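# Load a staple stick onto an open stapler's rail

## Task

Pick up one stick of staples from the tray and lay it over the open stapler's rail so it straddles it with the legs pointing down. The stapler must end up resting flat and directly on the table. It only counts if everything stays put without the robot holding it, so release the stick and move the grippers away at the end.

## Robot and tools

Robot: two arms, left_arm and right_arm, each ending in a two-finger gripper. The names are labels only and do not match the left or right of any image. left_arm sits on the +y side.

Scene frame: one frame shared by both arms. The origin is on the table surface midway between the arms, +x points out across the table, and +z points up. Each result has a state line, left_arm: ... | right_arm: ..., giving end_effector_position in metres and end_effector_quat_wxyz. The reported position can be off from the real one, more so when the arm reaches far. end_effector_position is the spot between the finger pads, about 1 cm back from the tips.

Gripper axes: the fingers extend along the gripper's +z and close and open along its y.

execute_actions(actions): actions is a list of at most 15 actions, run in order. Each action is a table of at most 15 rows. Each row is one control step of 1/30 s, and a table with fewer rows repeats its final row until 15 steps (0.5 s) have passed. A row is 14 numbers, each in [-1, 1], covering both arms even if only one moves: left_arm dx, dy, dz, rx, ry, rz, opening, then right_arm in the same order. dx to rz are an offset, not a pose: they are expressed in that gripper's own axes and measured from the gripper's measured pose when the action began (for the first action in a call, the pose in the latest result). Rows do not accumulate; each is relative to that same start. Scale: 1.0 equals 0.6 m of travel or 180 degrees; rx, ry, rz form a single rotation vector. opening is absolute, not an offset: +1 is fully open (0.094 m), -1 is shut. An empty list just returns state and images.

Per control step, the commanded pose is limited to within 70 mm and 16 degrees of the measured pose; if both cannot be met, position wins. A large offset may need several actions, and after an action the arm only continues up to the last limited pose, so send the remainder next. Hand target lines show where each gripper is currently being driven. A pose unreachable line means the clearance check altered or blocked commands to the named arm.

move(target, speed, blocking): target is one 14-number row laid out like an execute_actions row, with offsets in each gripper's own axes from the pose in the latest result that shows one, same scale, openings absolute. Each gripper follows a straight line to its goal; both paths finish together, lasting 0.5 to 10 s (cut off at 10 s). Rotation takes the shorter direction. speed is the path's top speed in m/s, 0.002 to 0.5, default 0.25; turning is capped at twice that in rad/s. The path ignores obstacles and the other arm, and the gripper may lag, wander, or exceed speed, notably with a nearly straight arm. Faster contact and targets set deeper past a contact both press harder. The result adds a move: line with the ending (done, off_target, moving, held, fault) and active limits (paced: the sent pose was clipped; held: some steps were blocked, after which the arm may surge), plus each gripper's remaining distance. With blocking=false you get a result after 0.5 s while motion continues; call wait or stop before sending other moves or actions.

wait(seconds): 0 to 10; arms keep their last command; returns early when a running move ends. stop(): brakes a running move; needs braking room, fingers keep moving.

zoom_image(camera, region): camera is cam_high, cam_low, cam_left_wrist or cam_right_wrist; region is [x0, y0, x1, y1] in that image's pixels, top-left origin, no larger than 504 by 504. Images are cam_high 896x504, cam_low 896x504, and the two wrist cameras 504x504.

finished_scene(scene): pass the current scene number to end it permanently; the goal must already be achieved and stable. Replying with no tool call ends the session.

Sagging: arms tend to stop a centimetre or more short of the goal, usually low, and zero offsets can let them drift down further. To keep an arm still, first send the offset back to its intended pose, then zeros, aiming a bit higher if it still droops. Always send the desired opening.

Gripping: grip_measured reports finger opening on the command scale (the last Joint positions value is metres). To hold something, command an opening below grip_measured: around 0.03 below for a firm hold, less for a gentler one. Pad force tops out near 50 to 62 N; very thin parts (under about 2 mm) get less. Readings may be off by about 1 mm per gripper.

Joint ranges (rad), base to gripper: waist -2.618 to 3.054, shoulder 0.000 to 3.142, elbow 0.000 to 3.142, wrist pitch -1.571 to 1.571, wrist yaw -1.571 to 1.571, wrist roll -2.094 to 2.094. Elbows stop just before straight. Joint torque readings carry offsets and noise and are nonzero even in free air.

Heat: holding loads warms motors. MOTOR HOT appears from 75 °C; at 90 °C that arm halts for 10 s; at 100 °C its motors and gripper go limp and it drops. These show as OVER-TEMPERATURE FAULT lines.

Avoid: letting the arms collide or push on each other, knocking anything off the table, dropping or slamming objects, and pushing hard. Occasional brief tugs on held items or nudges to loose objects may occur; check the stapler stays flat on the table and the stick stays seated after release.

Each tool is called after ">>>" as a command line: name --argument value for each argument, lists and objects as JSON in quotes; but a table of rows of numbers goes row by row, as --pt "numbers of a row", without its own name.

## Session

>>> execute_actions --actions '[]'

Scene clock: 0.00 s.
left_arm: end_effector_position=(+0.5139, +0.0005, +0.3486) grip_measured=+1.000 end_effector_quat_wxyz=(+0.558, +0.014, +0.732, -0.391) | right_arm: end_effector_position=(+0.1390, -0.0893, +0.1736) grip_measured=+1.000 end_effector_quat_wxyz=(-0.016, +0.849, -0.527, -0.021)
Joint positions: left_arm=[-0.446  1.782  1.502  0.209  0.001 -0.592  0.094] | right_arm=[ 1.187  1.52   1.437 -1.455 -0.042 -0.999  0.094]
Joint velocities: left_arm=[-0.002  0.017 -0.007 -0.007 -0.066 -0.051  0.   ] | right_arm=[-0.027  0.012 -0.017  0.051 -0.051 -0.051  0.   ]
Joint torques (N m, as the arm reports them, + toward a larger angle): no reading
Motor temperatures (°C, as the motors report them): left_arm=[33 33 30 30 33 30] | right_arm=[33 33 34 34 33 32]
Hand target (left_arm): +0.513, +0.001, +0.351; +0.558, +0.015, +0.732, -0.390
Hand target (right_arm): +0.139, -0.088, +0.177; -0.022, +0.849, -0.527, -0.025

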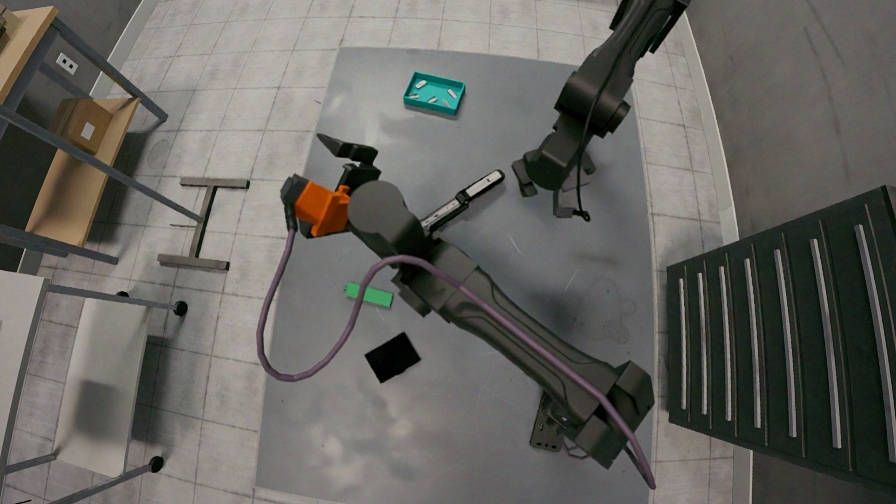

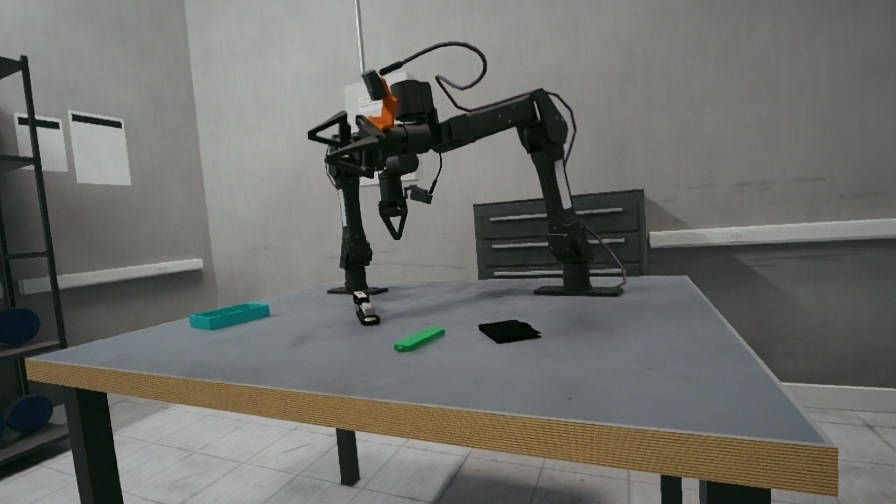

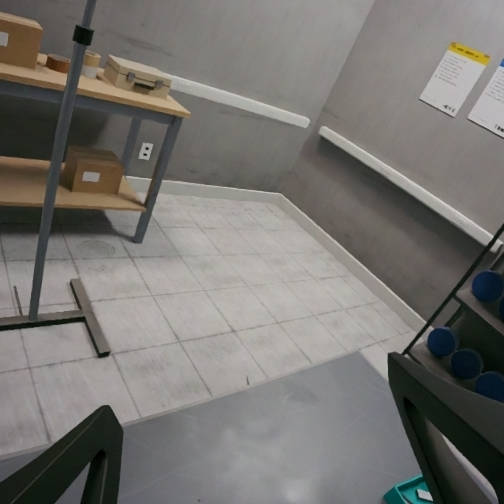

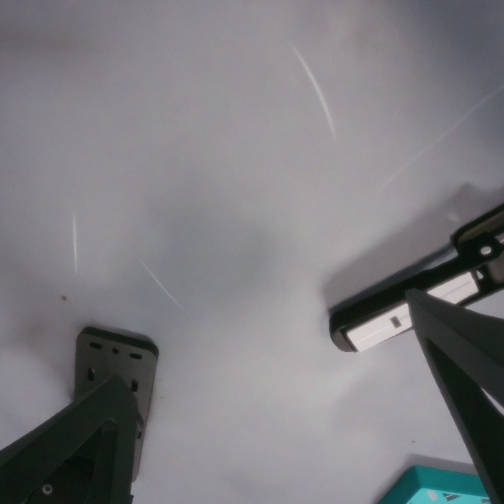

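>>> move --target '[-0.31,0.52,-0.44,-0.21,-0.14,-0.02,1,0.69,-0.125,0.06,0,0,0.53,-0.4]' --speed 0.35

Scene clock: 3.23 s.
left_arm: end_effector_position=(+0.5064, +0.4465, +0.3523) grip_measured=+1.000 end_effector_quat_wxyz=(+0.671, -0.269, +0.677, -0.143) | right_arm: end_effector_position=(+0.3840, -0.4243, +0.1090) grip_measured=-0.397 end_effector_quat_wxyz=(-0.012, -0.186, +0.982, +0.031)
Joint positions: left_arm=[ 0.45   1.385  1.102  0.223  0.098 -0.582  0.094] | right_arm=[-0.139  2.076  1.865 -1.41  -0.043 -0.671  0.028]
Joint velocities: left_arm=[ 0.007 -0.017 -0.002 -0.095 -0.007 -0.022  0.   ] | right_arm=[-0.017 -0.012  0.007 -0.051 -0.037 -0.007 -0.001]
Joint torques (N m, as the arm reports them, + toward a larger angle): left_arm=[ 0.33 -5.75 10.7   1.69  0.06  0.09] | right_arm=[ -0.22 -11.35   9.6    0.06   0.02   0.04]
Motor temperatures (°C, as the motors report them): left_arm=[33 34 31 31 33 30] | right_arm=[33 34 35 34 33 32]
Hand target (left_arm): +0.510, +0.449, +0.348; +0.664, -0.268, +0.684, -0.140
Hand target (right_arm): +0.389, -0.428, +0.116; -0.003, -0.182, +0.983, +0.024
Off the commanded pose (left_arm): 0.009 m, 1 deg.
Off the commanded pose (right_arm): 0.009 m, 1 deg.
move: done

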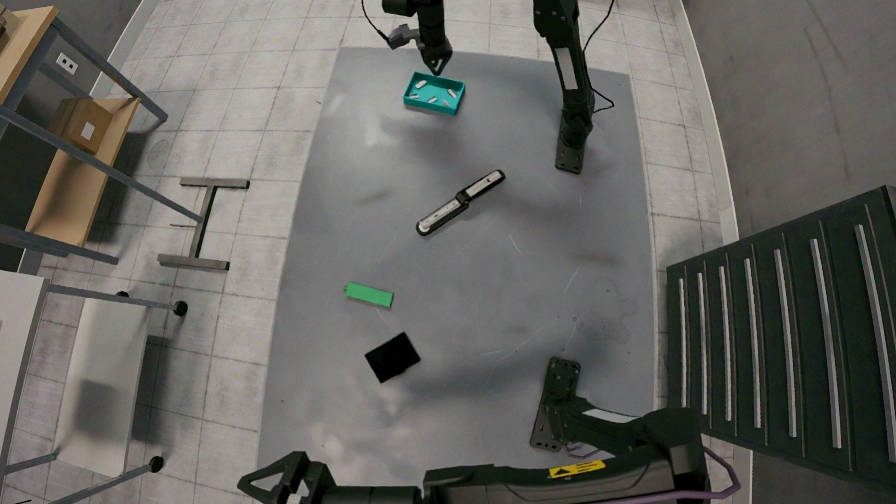

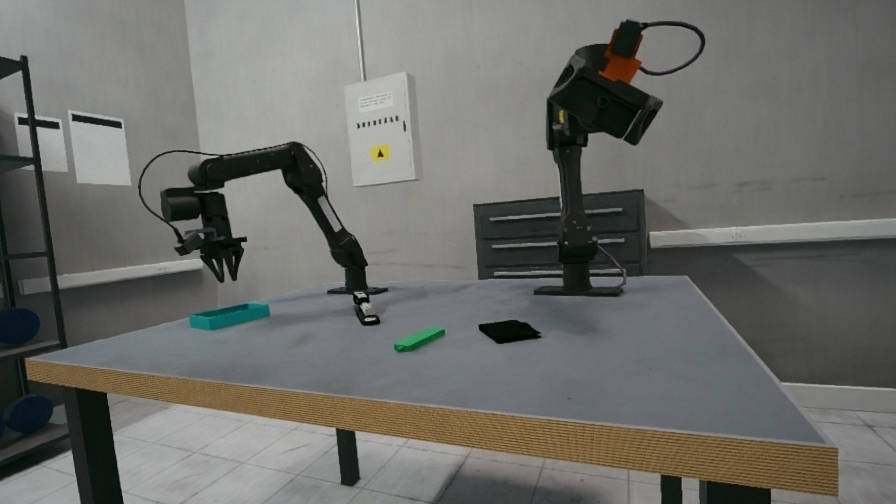

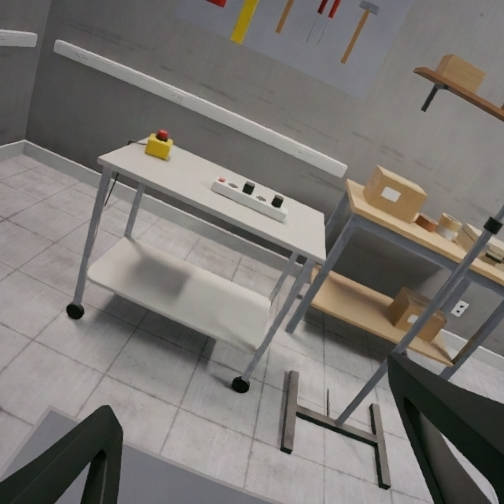

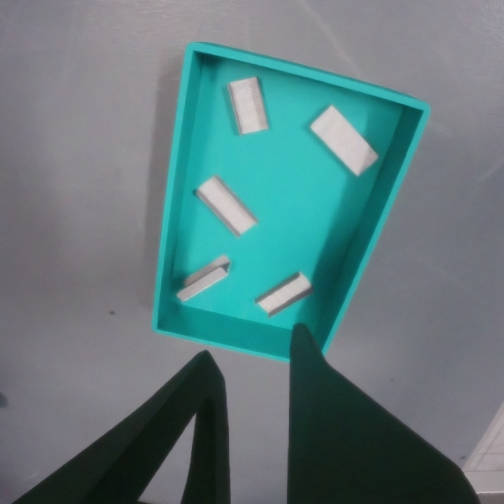

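>>> move --target '[0,0,0,0,0,0,1,-0.08,-0.095,0.085,0.02,-0.012,-0.165,-0.5]'

Scene clock: 5.00 s.
left_arm: end_effector_position=(+0.5064, +0.4464, +0.3523) grip_measured=+1.000 end_effector_quat_wxyz=(+0.671, -0.268, +0.677, -0.143) | right_arm: end_effector_position=(+0.4384, -0.4492, +0.0463) grip_measured=-0.497 end_effector_quat_wxyz=(+0.007, -0.432, +0.902, +0.019)
Joint positions: left_arm=[ 0.45   1.385  1.102  0.223  0.099 -0.582  0.094] | right_arm=[-0.154  2.316  2.005 -1.275 -0.037 -1.204  0.024]
Joint velocities: left_arm=[ 0.012  0.017 -0.007  0.007  0.051  0.051  0.   ] | right_arm=[-0.002  0.002 -0.017 -0.037  0.037 -0.037  0.001]
Joint torques (N m, as the arm reports them, + toward a larger angle): left_arm=[ 0.11 -7.6   8.89  1.83  0.04  0.03] | right_arm=[ -0.84 -13.37   9.59   0.23  -0.03  -0.13]
Motor temperatures (°C, as the motors report them): left_arm=[33 34 31 32 33 30] | right_arm=[33 34 35 34 33 32]
Hand target (left_arm): +0.506, +0.447, +0.352; +0.671, -0.269, +0.677, -0.143
Hand target (right_arm): +0.447, -0.457, +0.053; +0.020, -0.432, +0.902, +0.005
Off the commanded pose (left_arm): 0.000 m, 0 deg.
Off the commanded pose (right_arm): 0.014 m, 2 deg.
move: off_target (right_arm)

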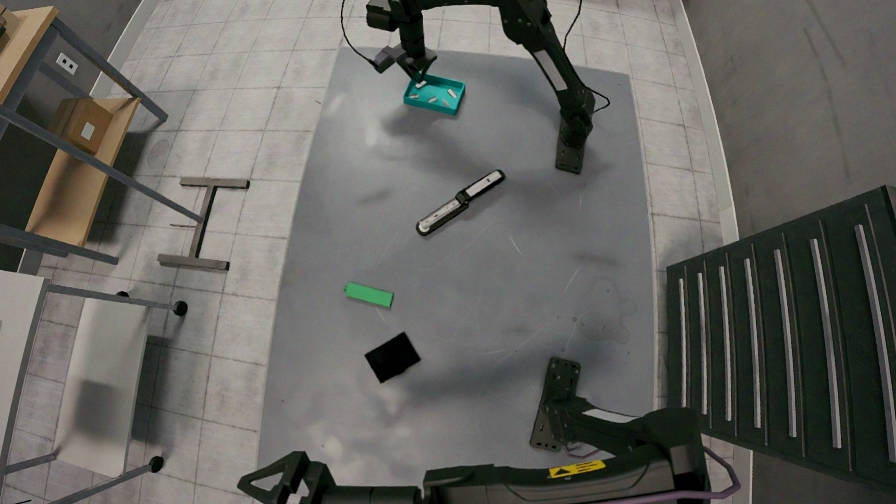

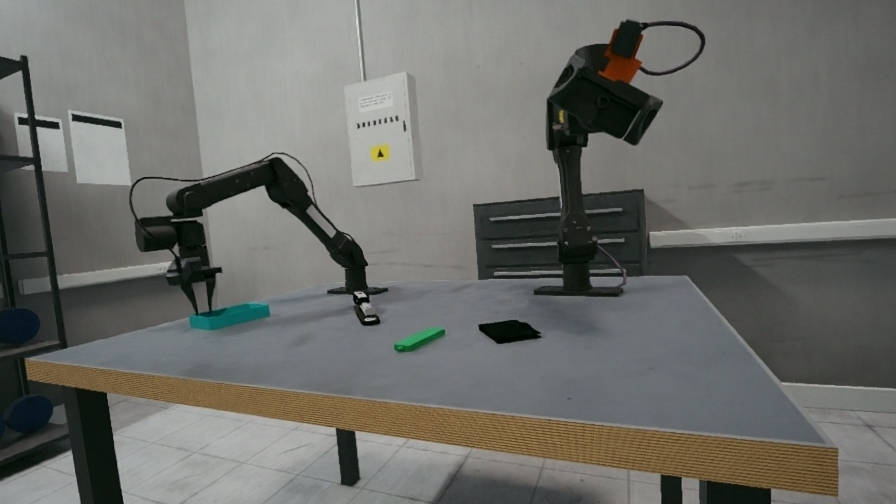

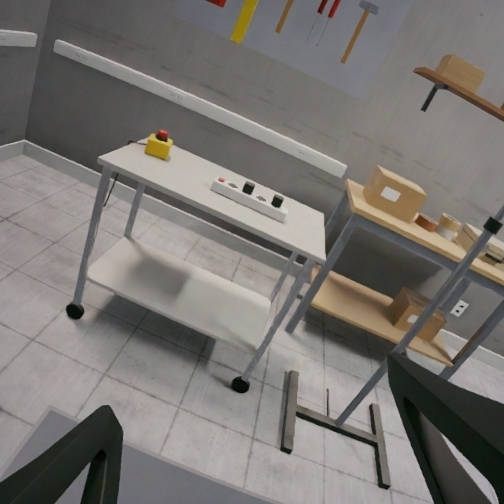

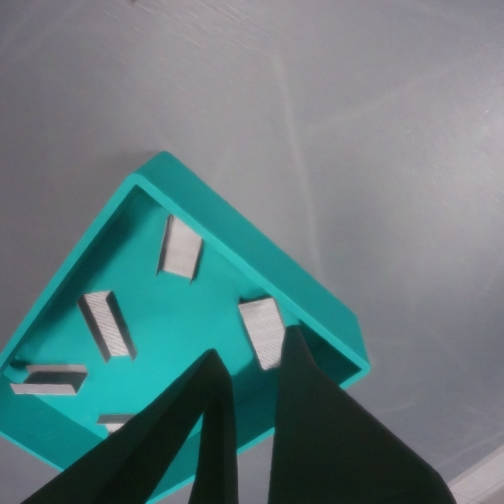

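>>> move --target '[0,0,0,0,0,0,1,0.003,-0.008,0.022,0.025,0.01,0.04,-0.55]' --speed 0.05

Scene clock: 6.93 s.
left_arm: end_effector_position=(+0.5064, +0.4464, +0.3523) grip_measured=+1.000 end_effector_quat_wxyz=(+0.671, -0.268, +0.677, -0.143) | right_arm: end_effector_position=(+0.4431, -0.4530, +0.0424) grip_measured=-0.548 end_effector_quat_wxyz=(+0.016, -0.376, +0.926, -0.017)
Joint positions: left_arm=[ 0.45   1.385  1.102  0.223  0.099 -0.582  0.094] | right_arm=[-0.143  2.274  1.917 -1.169  0.006 -1.069  0.021]
Joint velocities: left_arm=[ 0.007 -0.012  0.002  0.037 -0.066 -0.022  0.   ] | right_arm=[-0.017 -0.007 -0.002  0.007 -0.007 -0.022  0.001]
Joint torques (N m, as the arm reports them, + toward a larger angle): left_arm=[-0.01 -7.56  9.01  1.87  0.04  0.04] | right_arm=[  0.39 -13.09   4.2    0.59   0.21   0.04]
Motor temperatures (°C, as the motors report them): left_arm=[33 34 32 32 33 30] | right_arm=[33 35 35 34 33 32]
Hand target (left_arm): +0.506, +0.446, +0.352; +0.671, -0.268, +0.677, -0.143
Hand target (right_arm): +0.441, -0.453, +0.033; +0.008, -0.374, +0.927, -0.022
Off the commanded pose (left_arm): 0.000 m, 0 deg.
Off the commanded pose (right_arm): 0.010 m, 1 deg.
move: done

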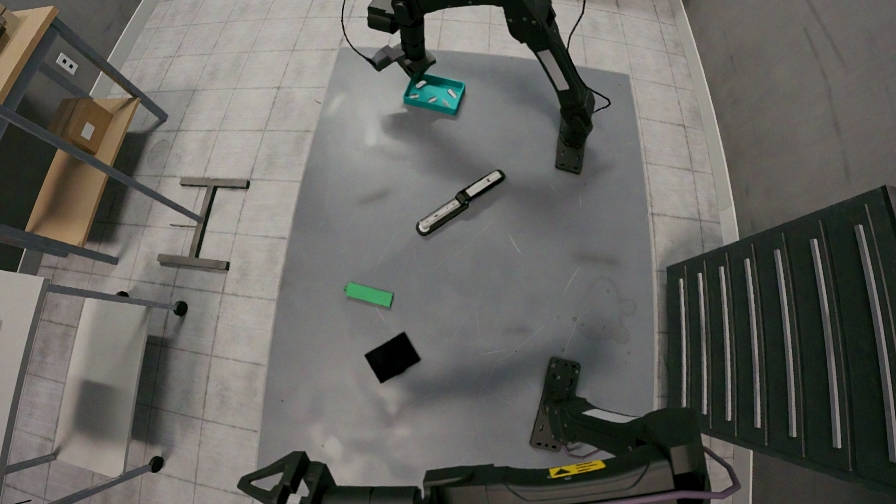

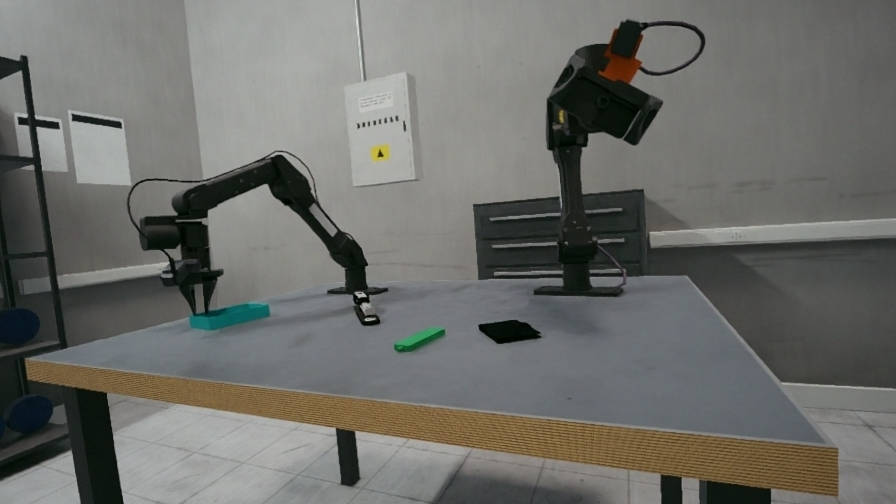

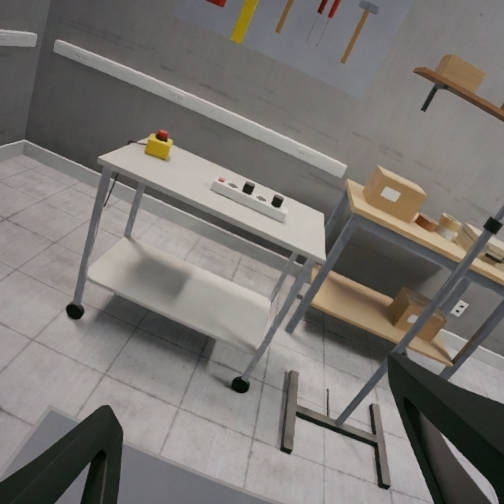

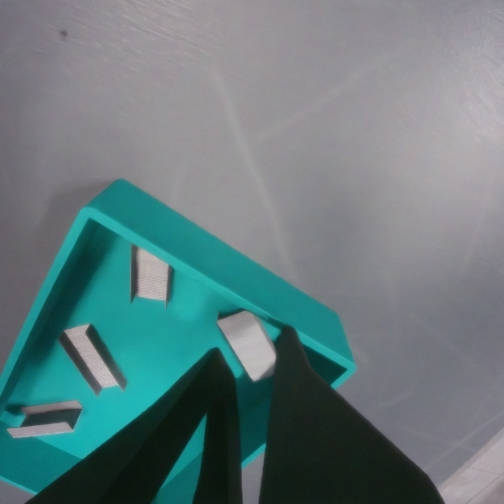

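>>> move --target '[0,0,0,0,0,0,1,0.016,0.016,-0.004,0.04,0,-0.015,-0.58]' --speed 0.05

Scene clock: 8.77 s.
left_arm: end_effector_position=(+0.5064, +0.4464, +0.3523) grip_measured=+1.000 end_effector_quat_wxyz=(+0.671, -0.268, +0.677, -0.143) | right_arm: end_effector_position=(+0.4318, -0.4561, +0.0419) grip_measured=-0.577 end_effector_quat_wxyz=(+0.038, -0.390, +0.917, -0.070)
Joint positions: left_arm=[ 0.45   1.385  1.102  0.223  0.099 -0.582  0.094] | right_arm=[-0.136  2.129  1.669 -0.963  0.058 -1.1    0.02 ]
Joint velocities: left_arm=[-0.012  0.002 -0.017 -0.066 -0.007 -0.037  0.   ] | right_arm=[-0.002  0.007  0.007 -0.007 -0.037 -0.022  0.001]
Joint torques (N m, as the arm reports them, + toward a larger angle): left_arm=[ 0.   -7.6   8.84  1.86  0.    0.05] | right_arm=[  0.56 -14.17   5.38   0.51   0.13  -0.08]
Motor temperatures (°C, as the motors report them): left_arm=[33 34 32 32 33 30] | right_arm=[33 36 35 34 33 32]
Hand target (left_arm): +0.506, +0.446, +0.352; +0.671, -0.268, +0.677, -0.143
Hand target (right_arm): +0.430, -0.453, +0.045; +0.038, -0.396, +0.914, -0.075
Off the commanded pose (left_arm): 0.000 m, 0 deg.
Off the commanded pose (right_arm): 0.005 m, 1 deg.
move: done

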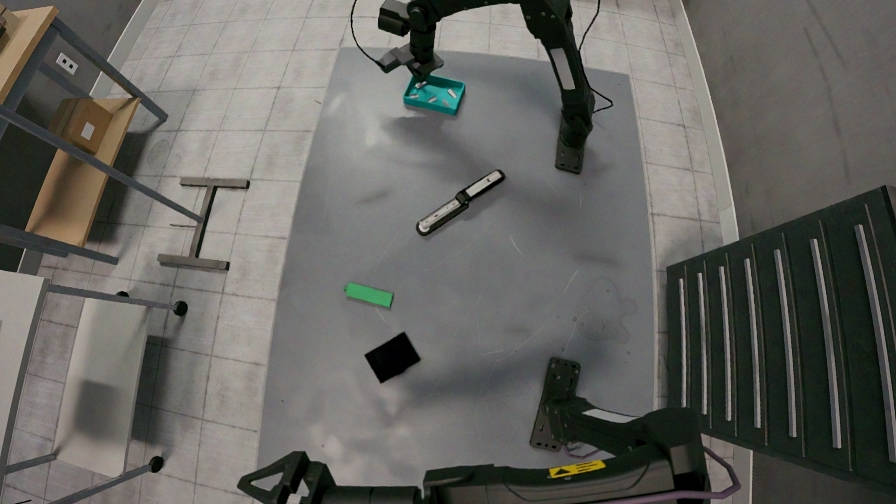

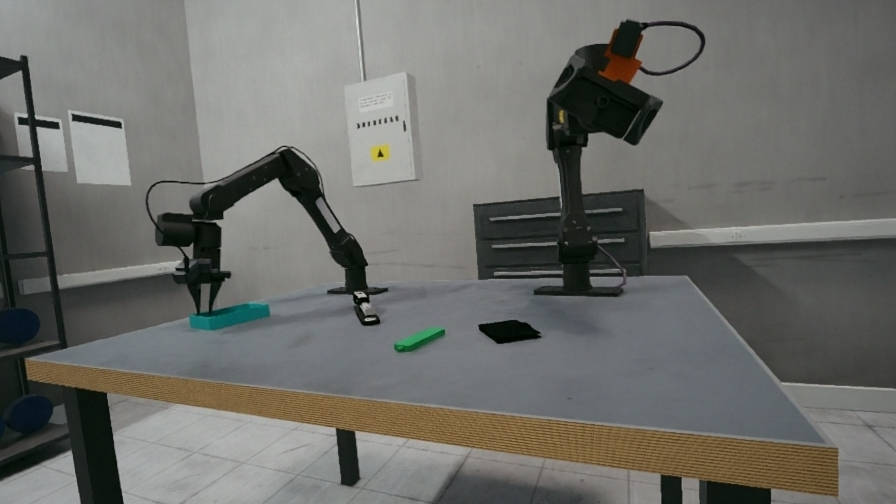

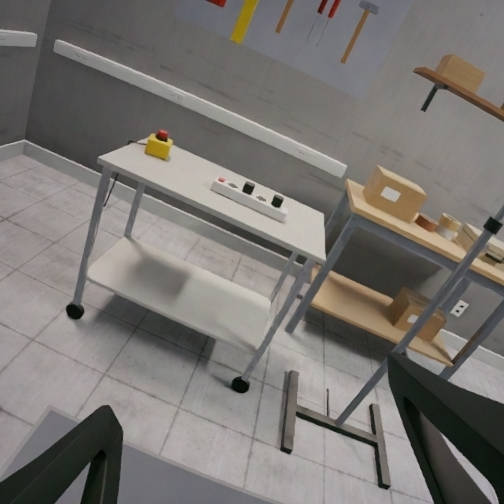

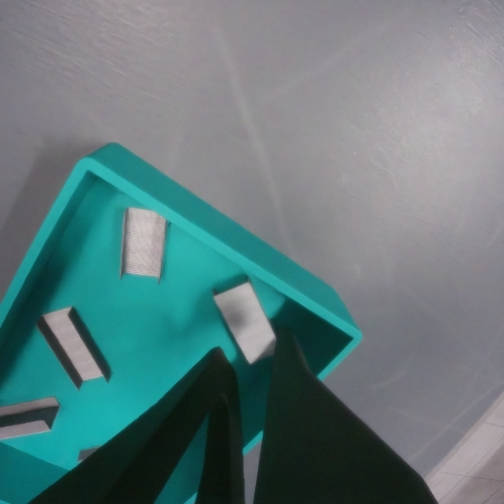

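>>> move --target '[0,0,0,0,0,0,1,-0.009,0.008,-0.003,0,0,-0.015,-0.58]' --speed 0.03

>>> move --target '[0,0,0,0,0,0,1,0,0,0.025,0,0,0,-0.58]' --speed 0.03

Scene clock: 11.03 s.
left_arm: end_effector_position=(+0.5064, +0.4464, +0.3523) grip_measured=+1.000 end_effector_quat_wxyz=(+0.671, -0.268, +0.677, -0.143) | right_arm: end_effector_position=(+0.4333, -0.4528, +0.0419) grip_measured=-0.577 end_effector_quat_wxyz=(+0.038, -0.405, +0.911, -0.071)
Joint positions: left_arm=[ 0.45   1.385  1.102  0.223  0.099 -0.582  0.094] | right_arm=[-0.127  2.129  1.668 -0.961  0.059 -1.124  0.02 ]
Joint velocities: left_arm=[ 0.007  0.002 -0.007  0.022 -0.051 -0.007  0.   ] | right_arm=[ 0.002  0.002 -0.007  0.022 -0.066 -0.051 -0.   ]
Joint torques (N m, as the arm reports them, + toward a larger angle): left_arm=[-0.19 -7.61  8.97  1.88  0.03  0.05] | right_arm=[  0.68 -13.07   6.3    0.47   0.05  -0.06]
Motor temperatures (°C, as the motors report them): left_arm=[33 34 32 33 33 30] | right_arm=[33 37 35 34 33 32]
Hand target (left_arm): +0.506, +0.446, +0.352; +0.671, -0.268, +0.677, -0.143
Hand target (right_arm): +0.432, -0.449, +0.043; +0.036, -0.411, +0.908, -0.070
Off the commanded pose (left_arm): 0.000 m, 0 deg.
Off the commanded pose (right_arm): 0.004 m, 1 deg.
move: done

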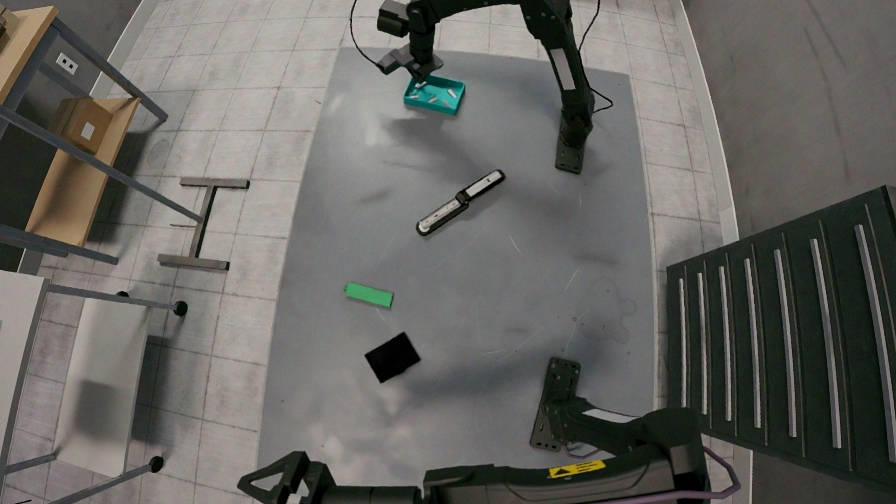

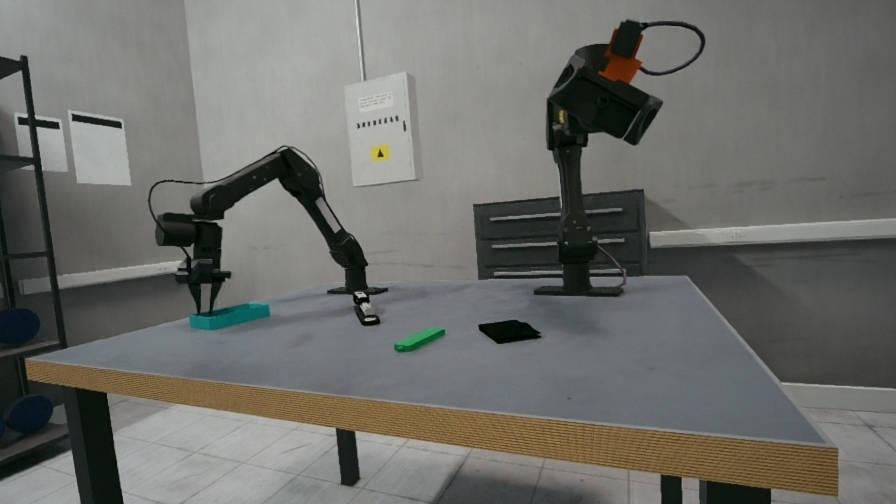

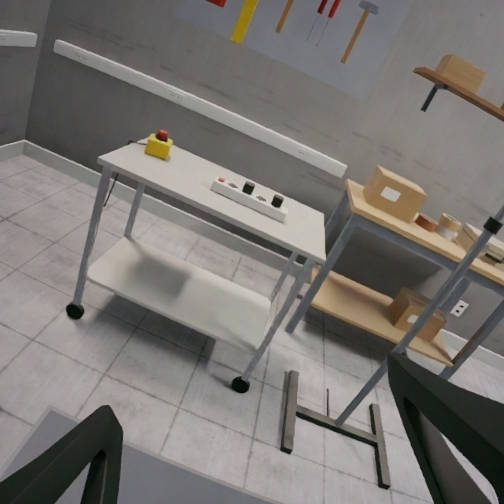

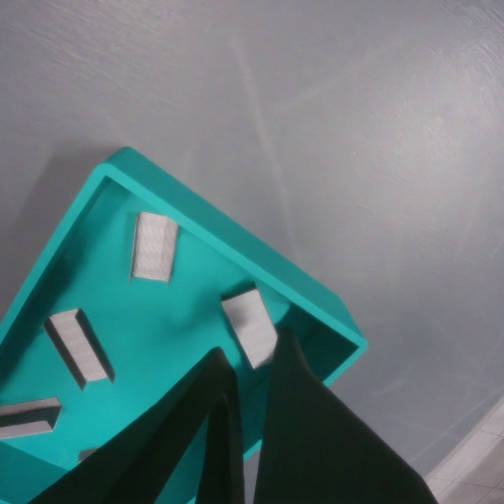

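Scene clock: 11.83 s.
left_arm: end_effector_position=(+0.5064, +0.4464, +0.3523) grip_measured=+1.000 end_effector_quat_wxyz=(+0.671, -0.268, +0.677, -0.143) | right_arm: end_effector_position=(+0.4395, -0.4546, +0.0354) grip_measured=-0.577 end_effector_quat_wxyz=(+0.043, -0.404, +0.910, -0.075)
Joint positions: left_arm=[ 0.45   1.385  1.102  0.223  0.099 -0.582  0.094] | right_arm=[-0.127  2.147  1.668 -0.928  0.059 -1.124  0.02 ]
Joint velocities: left_arm=[ 0.007 -0.012  0.022 -0.11  -0.081  0.037  0.   ] | right_arm=[-0.002 -0.002  0.012 -0.022  0.007 -0.007 -0.   ]
Joint torques (N m, as the arm reports them, + toward a larger angle): left_arm=[-0.05 -7.45  8.83  1.88  0.01  0.02] | right_arm=[ -0.24 -12.12   5.22   0.6    0.04  -0.06]
Motor temperatures (°C, as the motors report them): left_arm=[33 35 33 33 33 30] | right_arm=[33 37 35 34 33 32]
Hand target (left_arm): +0.506, +0.446, +0.352; +0.671, -0.268, +0.677, -0.143
Hand target (right_arm): +0.435, -0.454, +0.027; +0.038, -0.405, +0.911, -0.070
Off the commanded pose (left_arm): 0.000 m, 0 deg.
Off the commanded pose (right_arm): 0.009 m, 1 deg.
move: done

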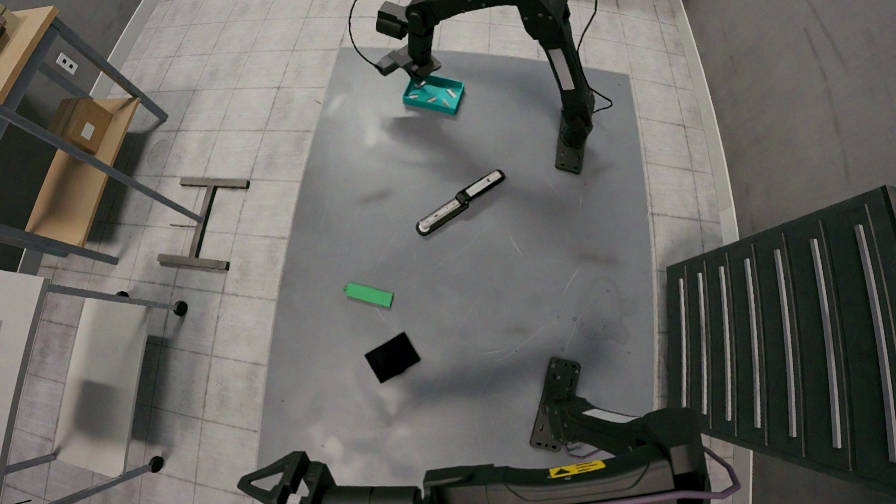

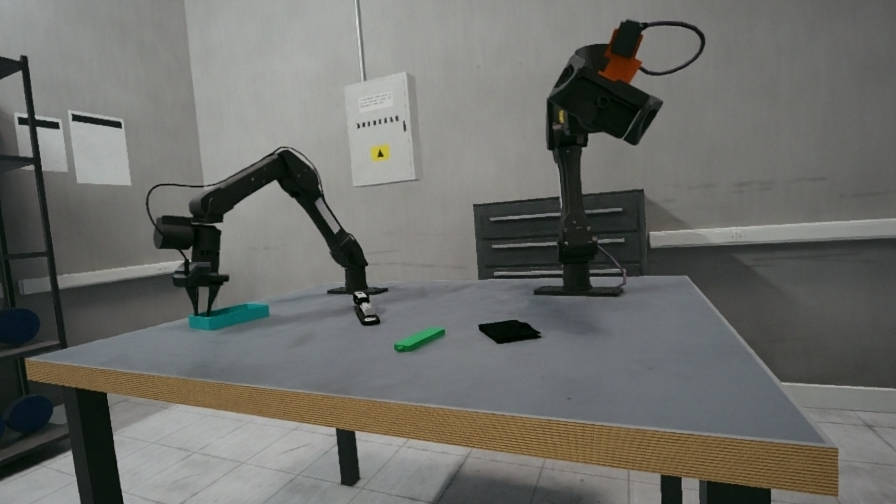

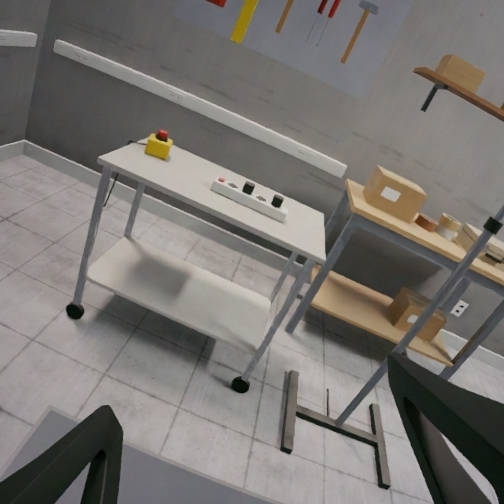

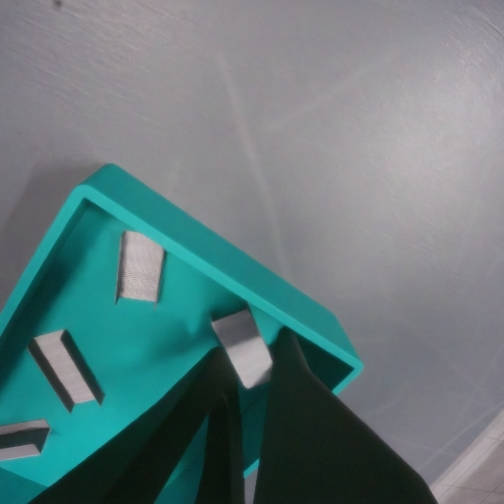

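Inside now. Widen so the left finger clears, descend.

>>> move --target '[0,0,0,0,0,0,1,0.009,0.014,0.03,0,0,0,-0.48]' --speed 0.03

Scene clock: 12.80 s.
left_arm: end_effector_position=(+0.5064, +0.4464, +0.3523) grip_measured=+1.000 end_effector_quat_wxyz=(+0.671, -0.268, +0.677, -0.143) | right_arm: end_effector_position=(+0.4369, -0.4538, +0.0207) grip_measured=-0.483 end_effector_quat_wxyz=(+0.045, -0.405, +0.910, -0.077)
Joint positions: left_arm=[ 0.45   1.385  1.102  0.223  0.099 -0.582  0.094] | right_arm=[-0.127  2.147  1.607 -0.861  0.059 -1.125  0.024]
Joint velocities: left_arm=[-0.007 -0.012 -0.002 -0.051  0.037 -0.007  0.   ] | right_arm=[-0.007 -0.022 -0.007 -0.037 -0.022  0.037 -0.001]
Joint torques (N m, as the arm reports them, + toward a larger angle): left_arm=[-0.22 -7.43  8.88  1.86  0.02  0.03] | right_arm=[ -0.46 -12.66   4.88   0.64   0.06  -0.06]
Motor temperatures (°C, as the motors report them): left_arm=[33 35 33 33 33 30] | right_arm=[33 37 35 34 33 32]
Hand target (left_arm): +0.506, +0.446, +0.352; +0.671, -0.268, +0.677, -0.143
Hand target (right_arm): +0.432, -0.455, +0.016; +0.043, -0.404, +0.910, -0.075
Off the commanded pose (left_arm): 0.000 m, 0 deg.
Off the commanded pose (right_arm): 0.007 m, 0 deg.
move: done

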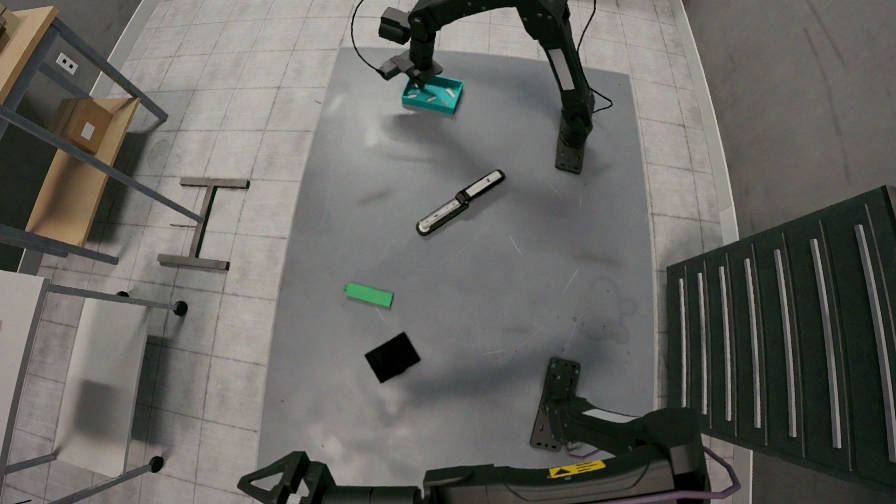

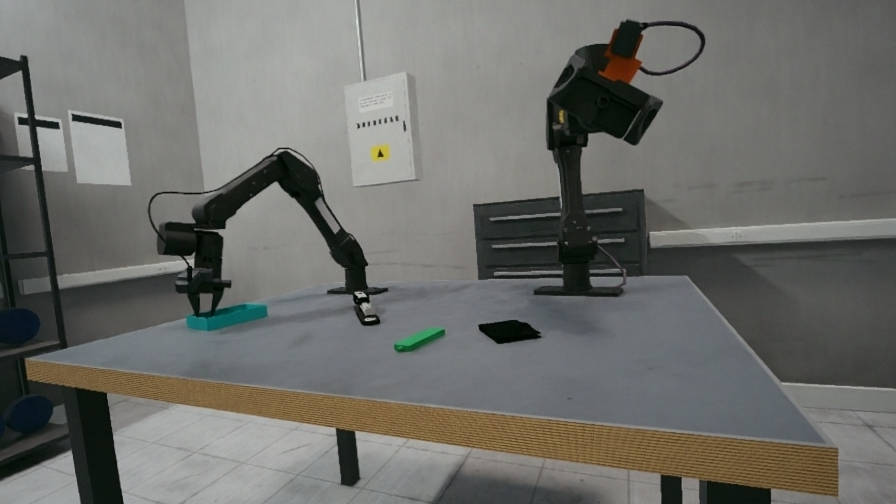

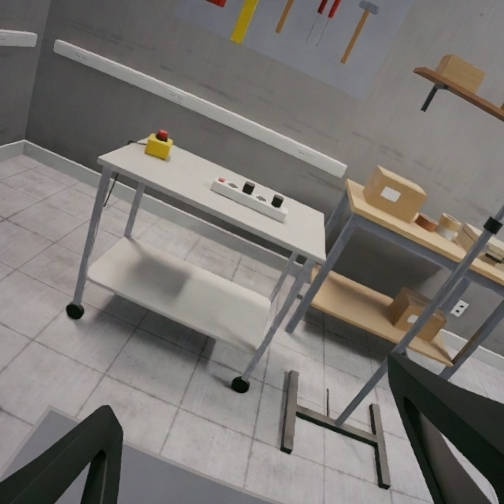

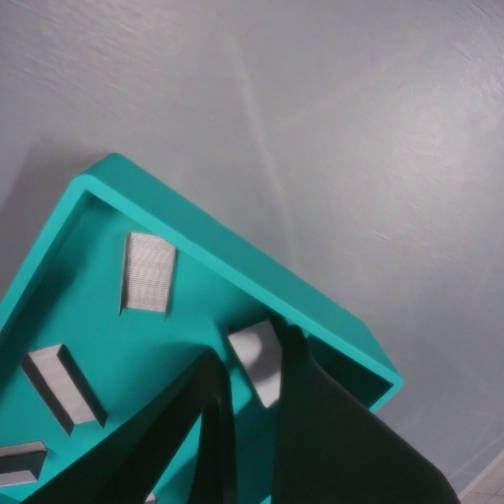

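>>> move --target '[0,0,0,0,0,0,1,0.006,0.006,0.008,0,0,0,-0.77]' --speed 0.03

Scene clock: 13.57 s.
left_arm: end_effector_position=(+0.5064, +0.4464, +0.3523) grip_measured=+1.000 end_effector_quat_wxyz=(+0.671, -0.268, +0.677, -0.143) | right_arm: end_effector_position=(+0.4409, -0.4550, +0.0215) grip_measured=-0.749 end_effector_quat_wxyz=(+0.052, -0.404, +0.910, -0.082)
Joint positions: left_arm=[ 0.45   1.385  1.102  0.223  0.099 -0.582  0.094] | right_arm=[-0.127  2.147  1.607 -0.844  0.059 -1.125  0.012]
Joint velocities: left_arm=[-0.007  0.002 -0.002 -0.022 -0.022 -0.037  0.   ] | right_arm=[-0.002 -0.012 -0.017  0.022 -0.095 -0.022 -0.   ]
Joint torques (N m, as the arm reports them, + toward a larger angle): left_arm=[ 0.07 -7.53  8.91  1.82  0.02  0.03] | right_arm=[ -0.38 -13.09   4.17   0.62   0.05  -0.08]
Motor temperatures (°C, as the motors report them): left_arm=[33 35 33 33 33 30] | right_arm=[33 38 35 34 33 32]
Hand target (left_arm): +0.506, +0.446, +0.352; +0.671, -0.268, +0.677, -0.143
Hand target (right_arm): +0.433, -0.455, +0.015; +0.045, -0.405, +0.910, -0.077
Off the commanded pose (left_arm): 0.000 m, 0 deg.
Off the commanded pose (right_arm): 0.010 m, 1 deg.
move: done

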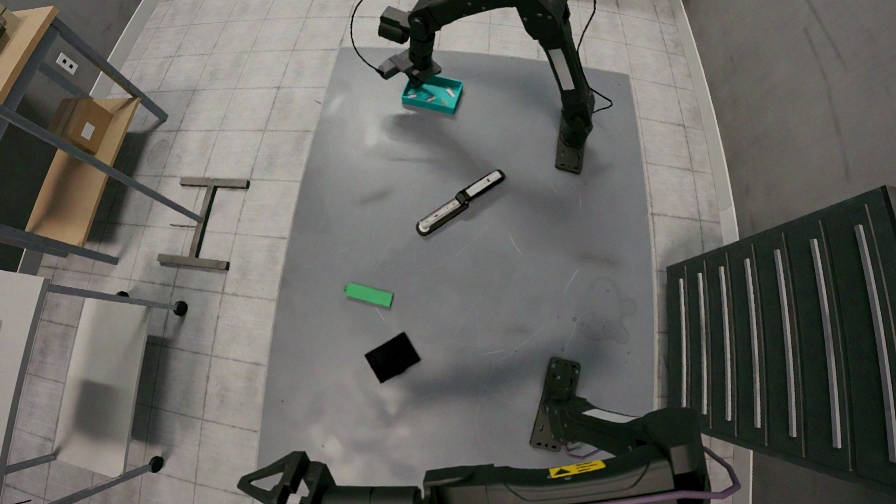

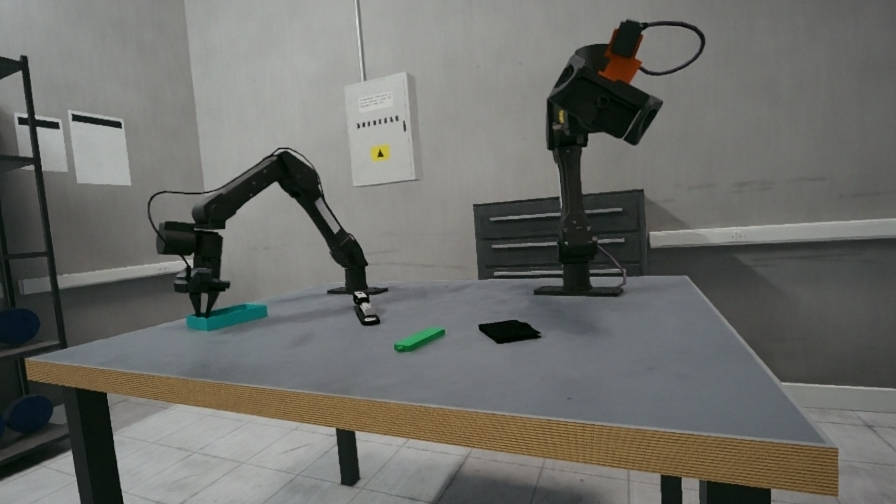

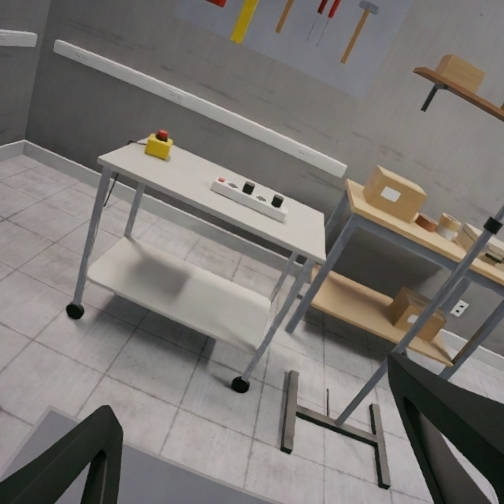

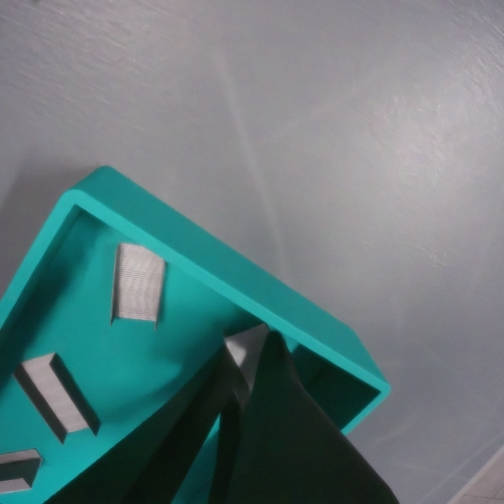

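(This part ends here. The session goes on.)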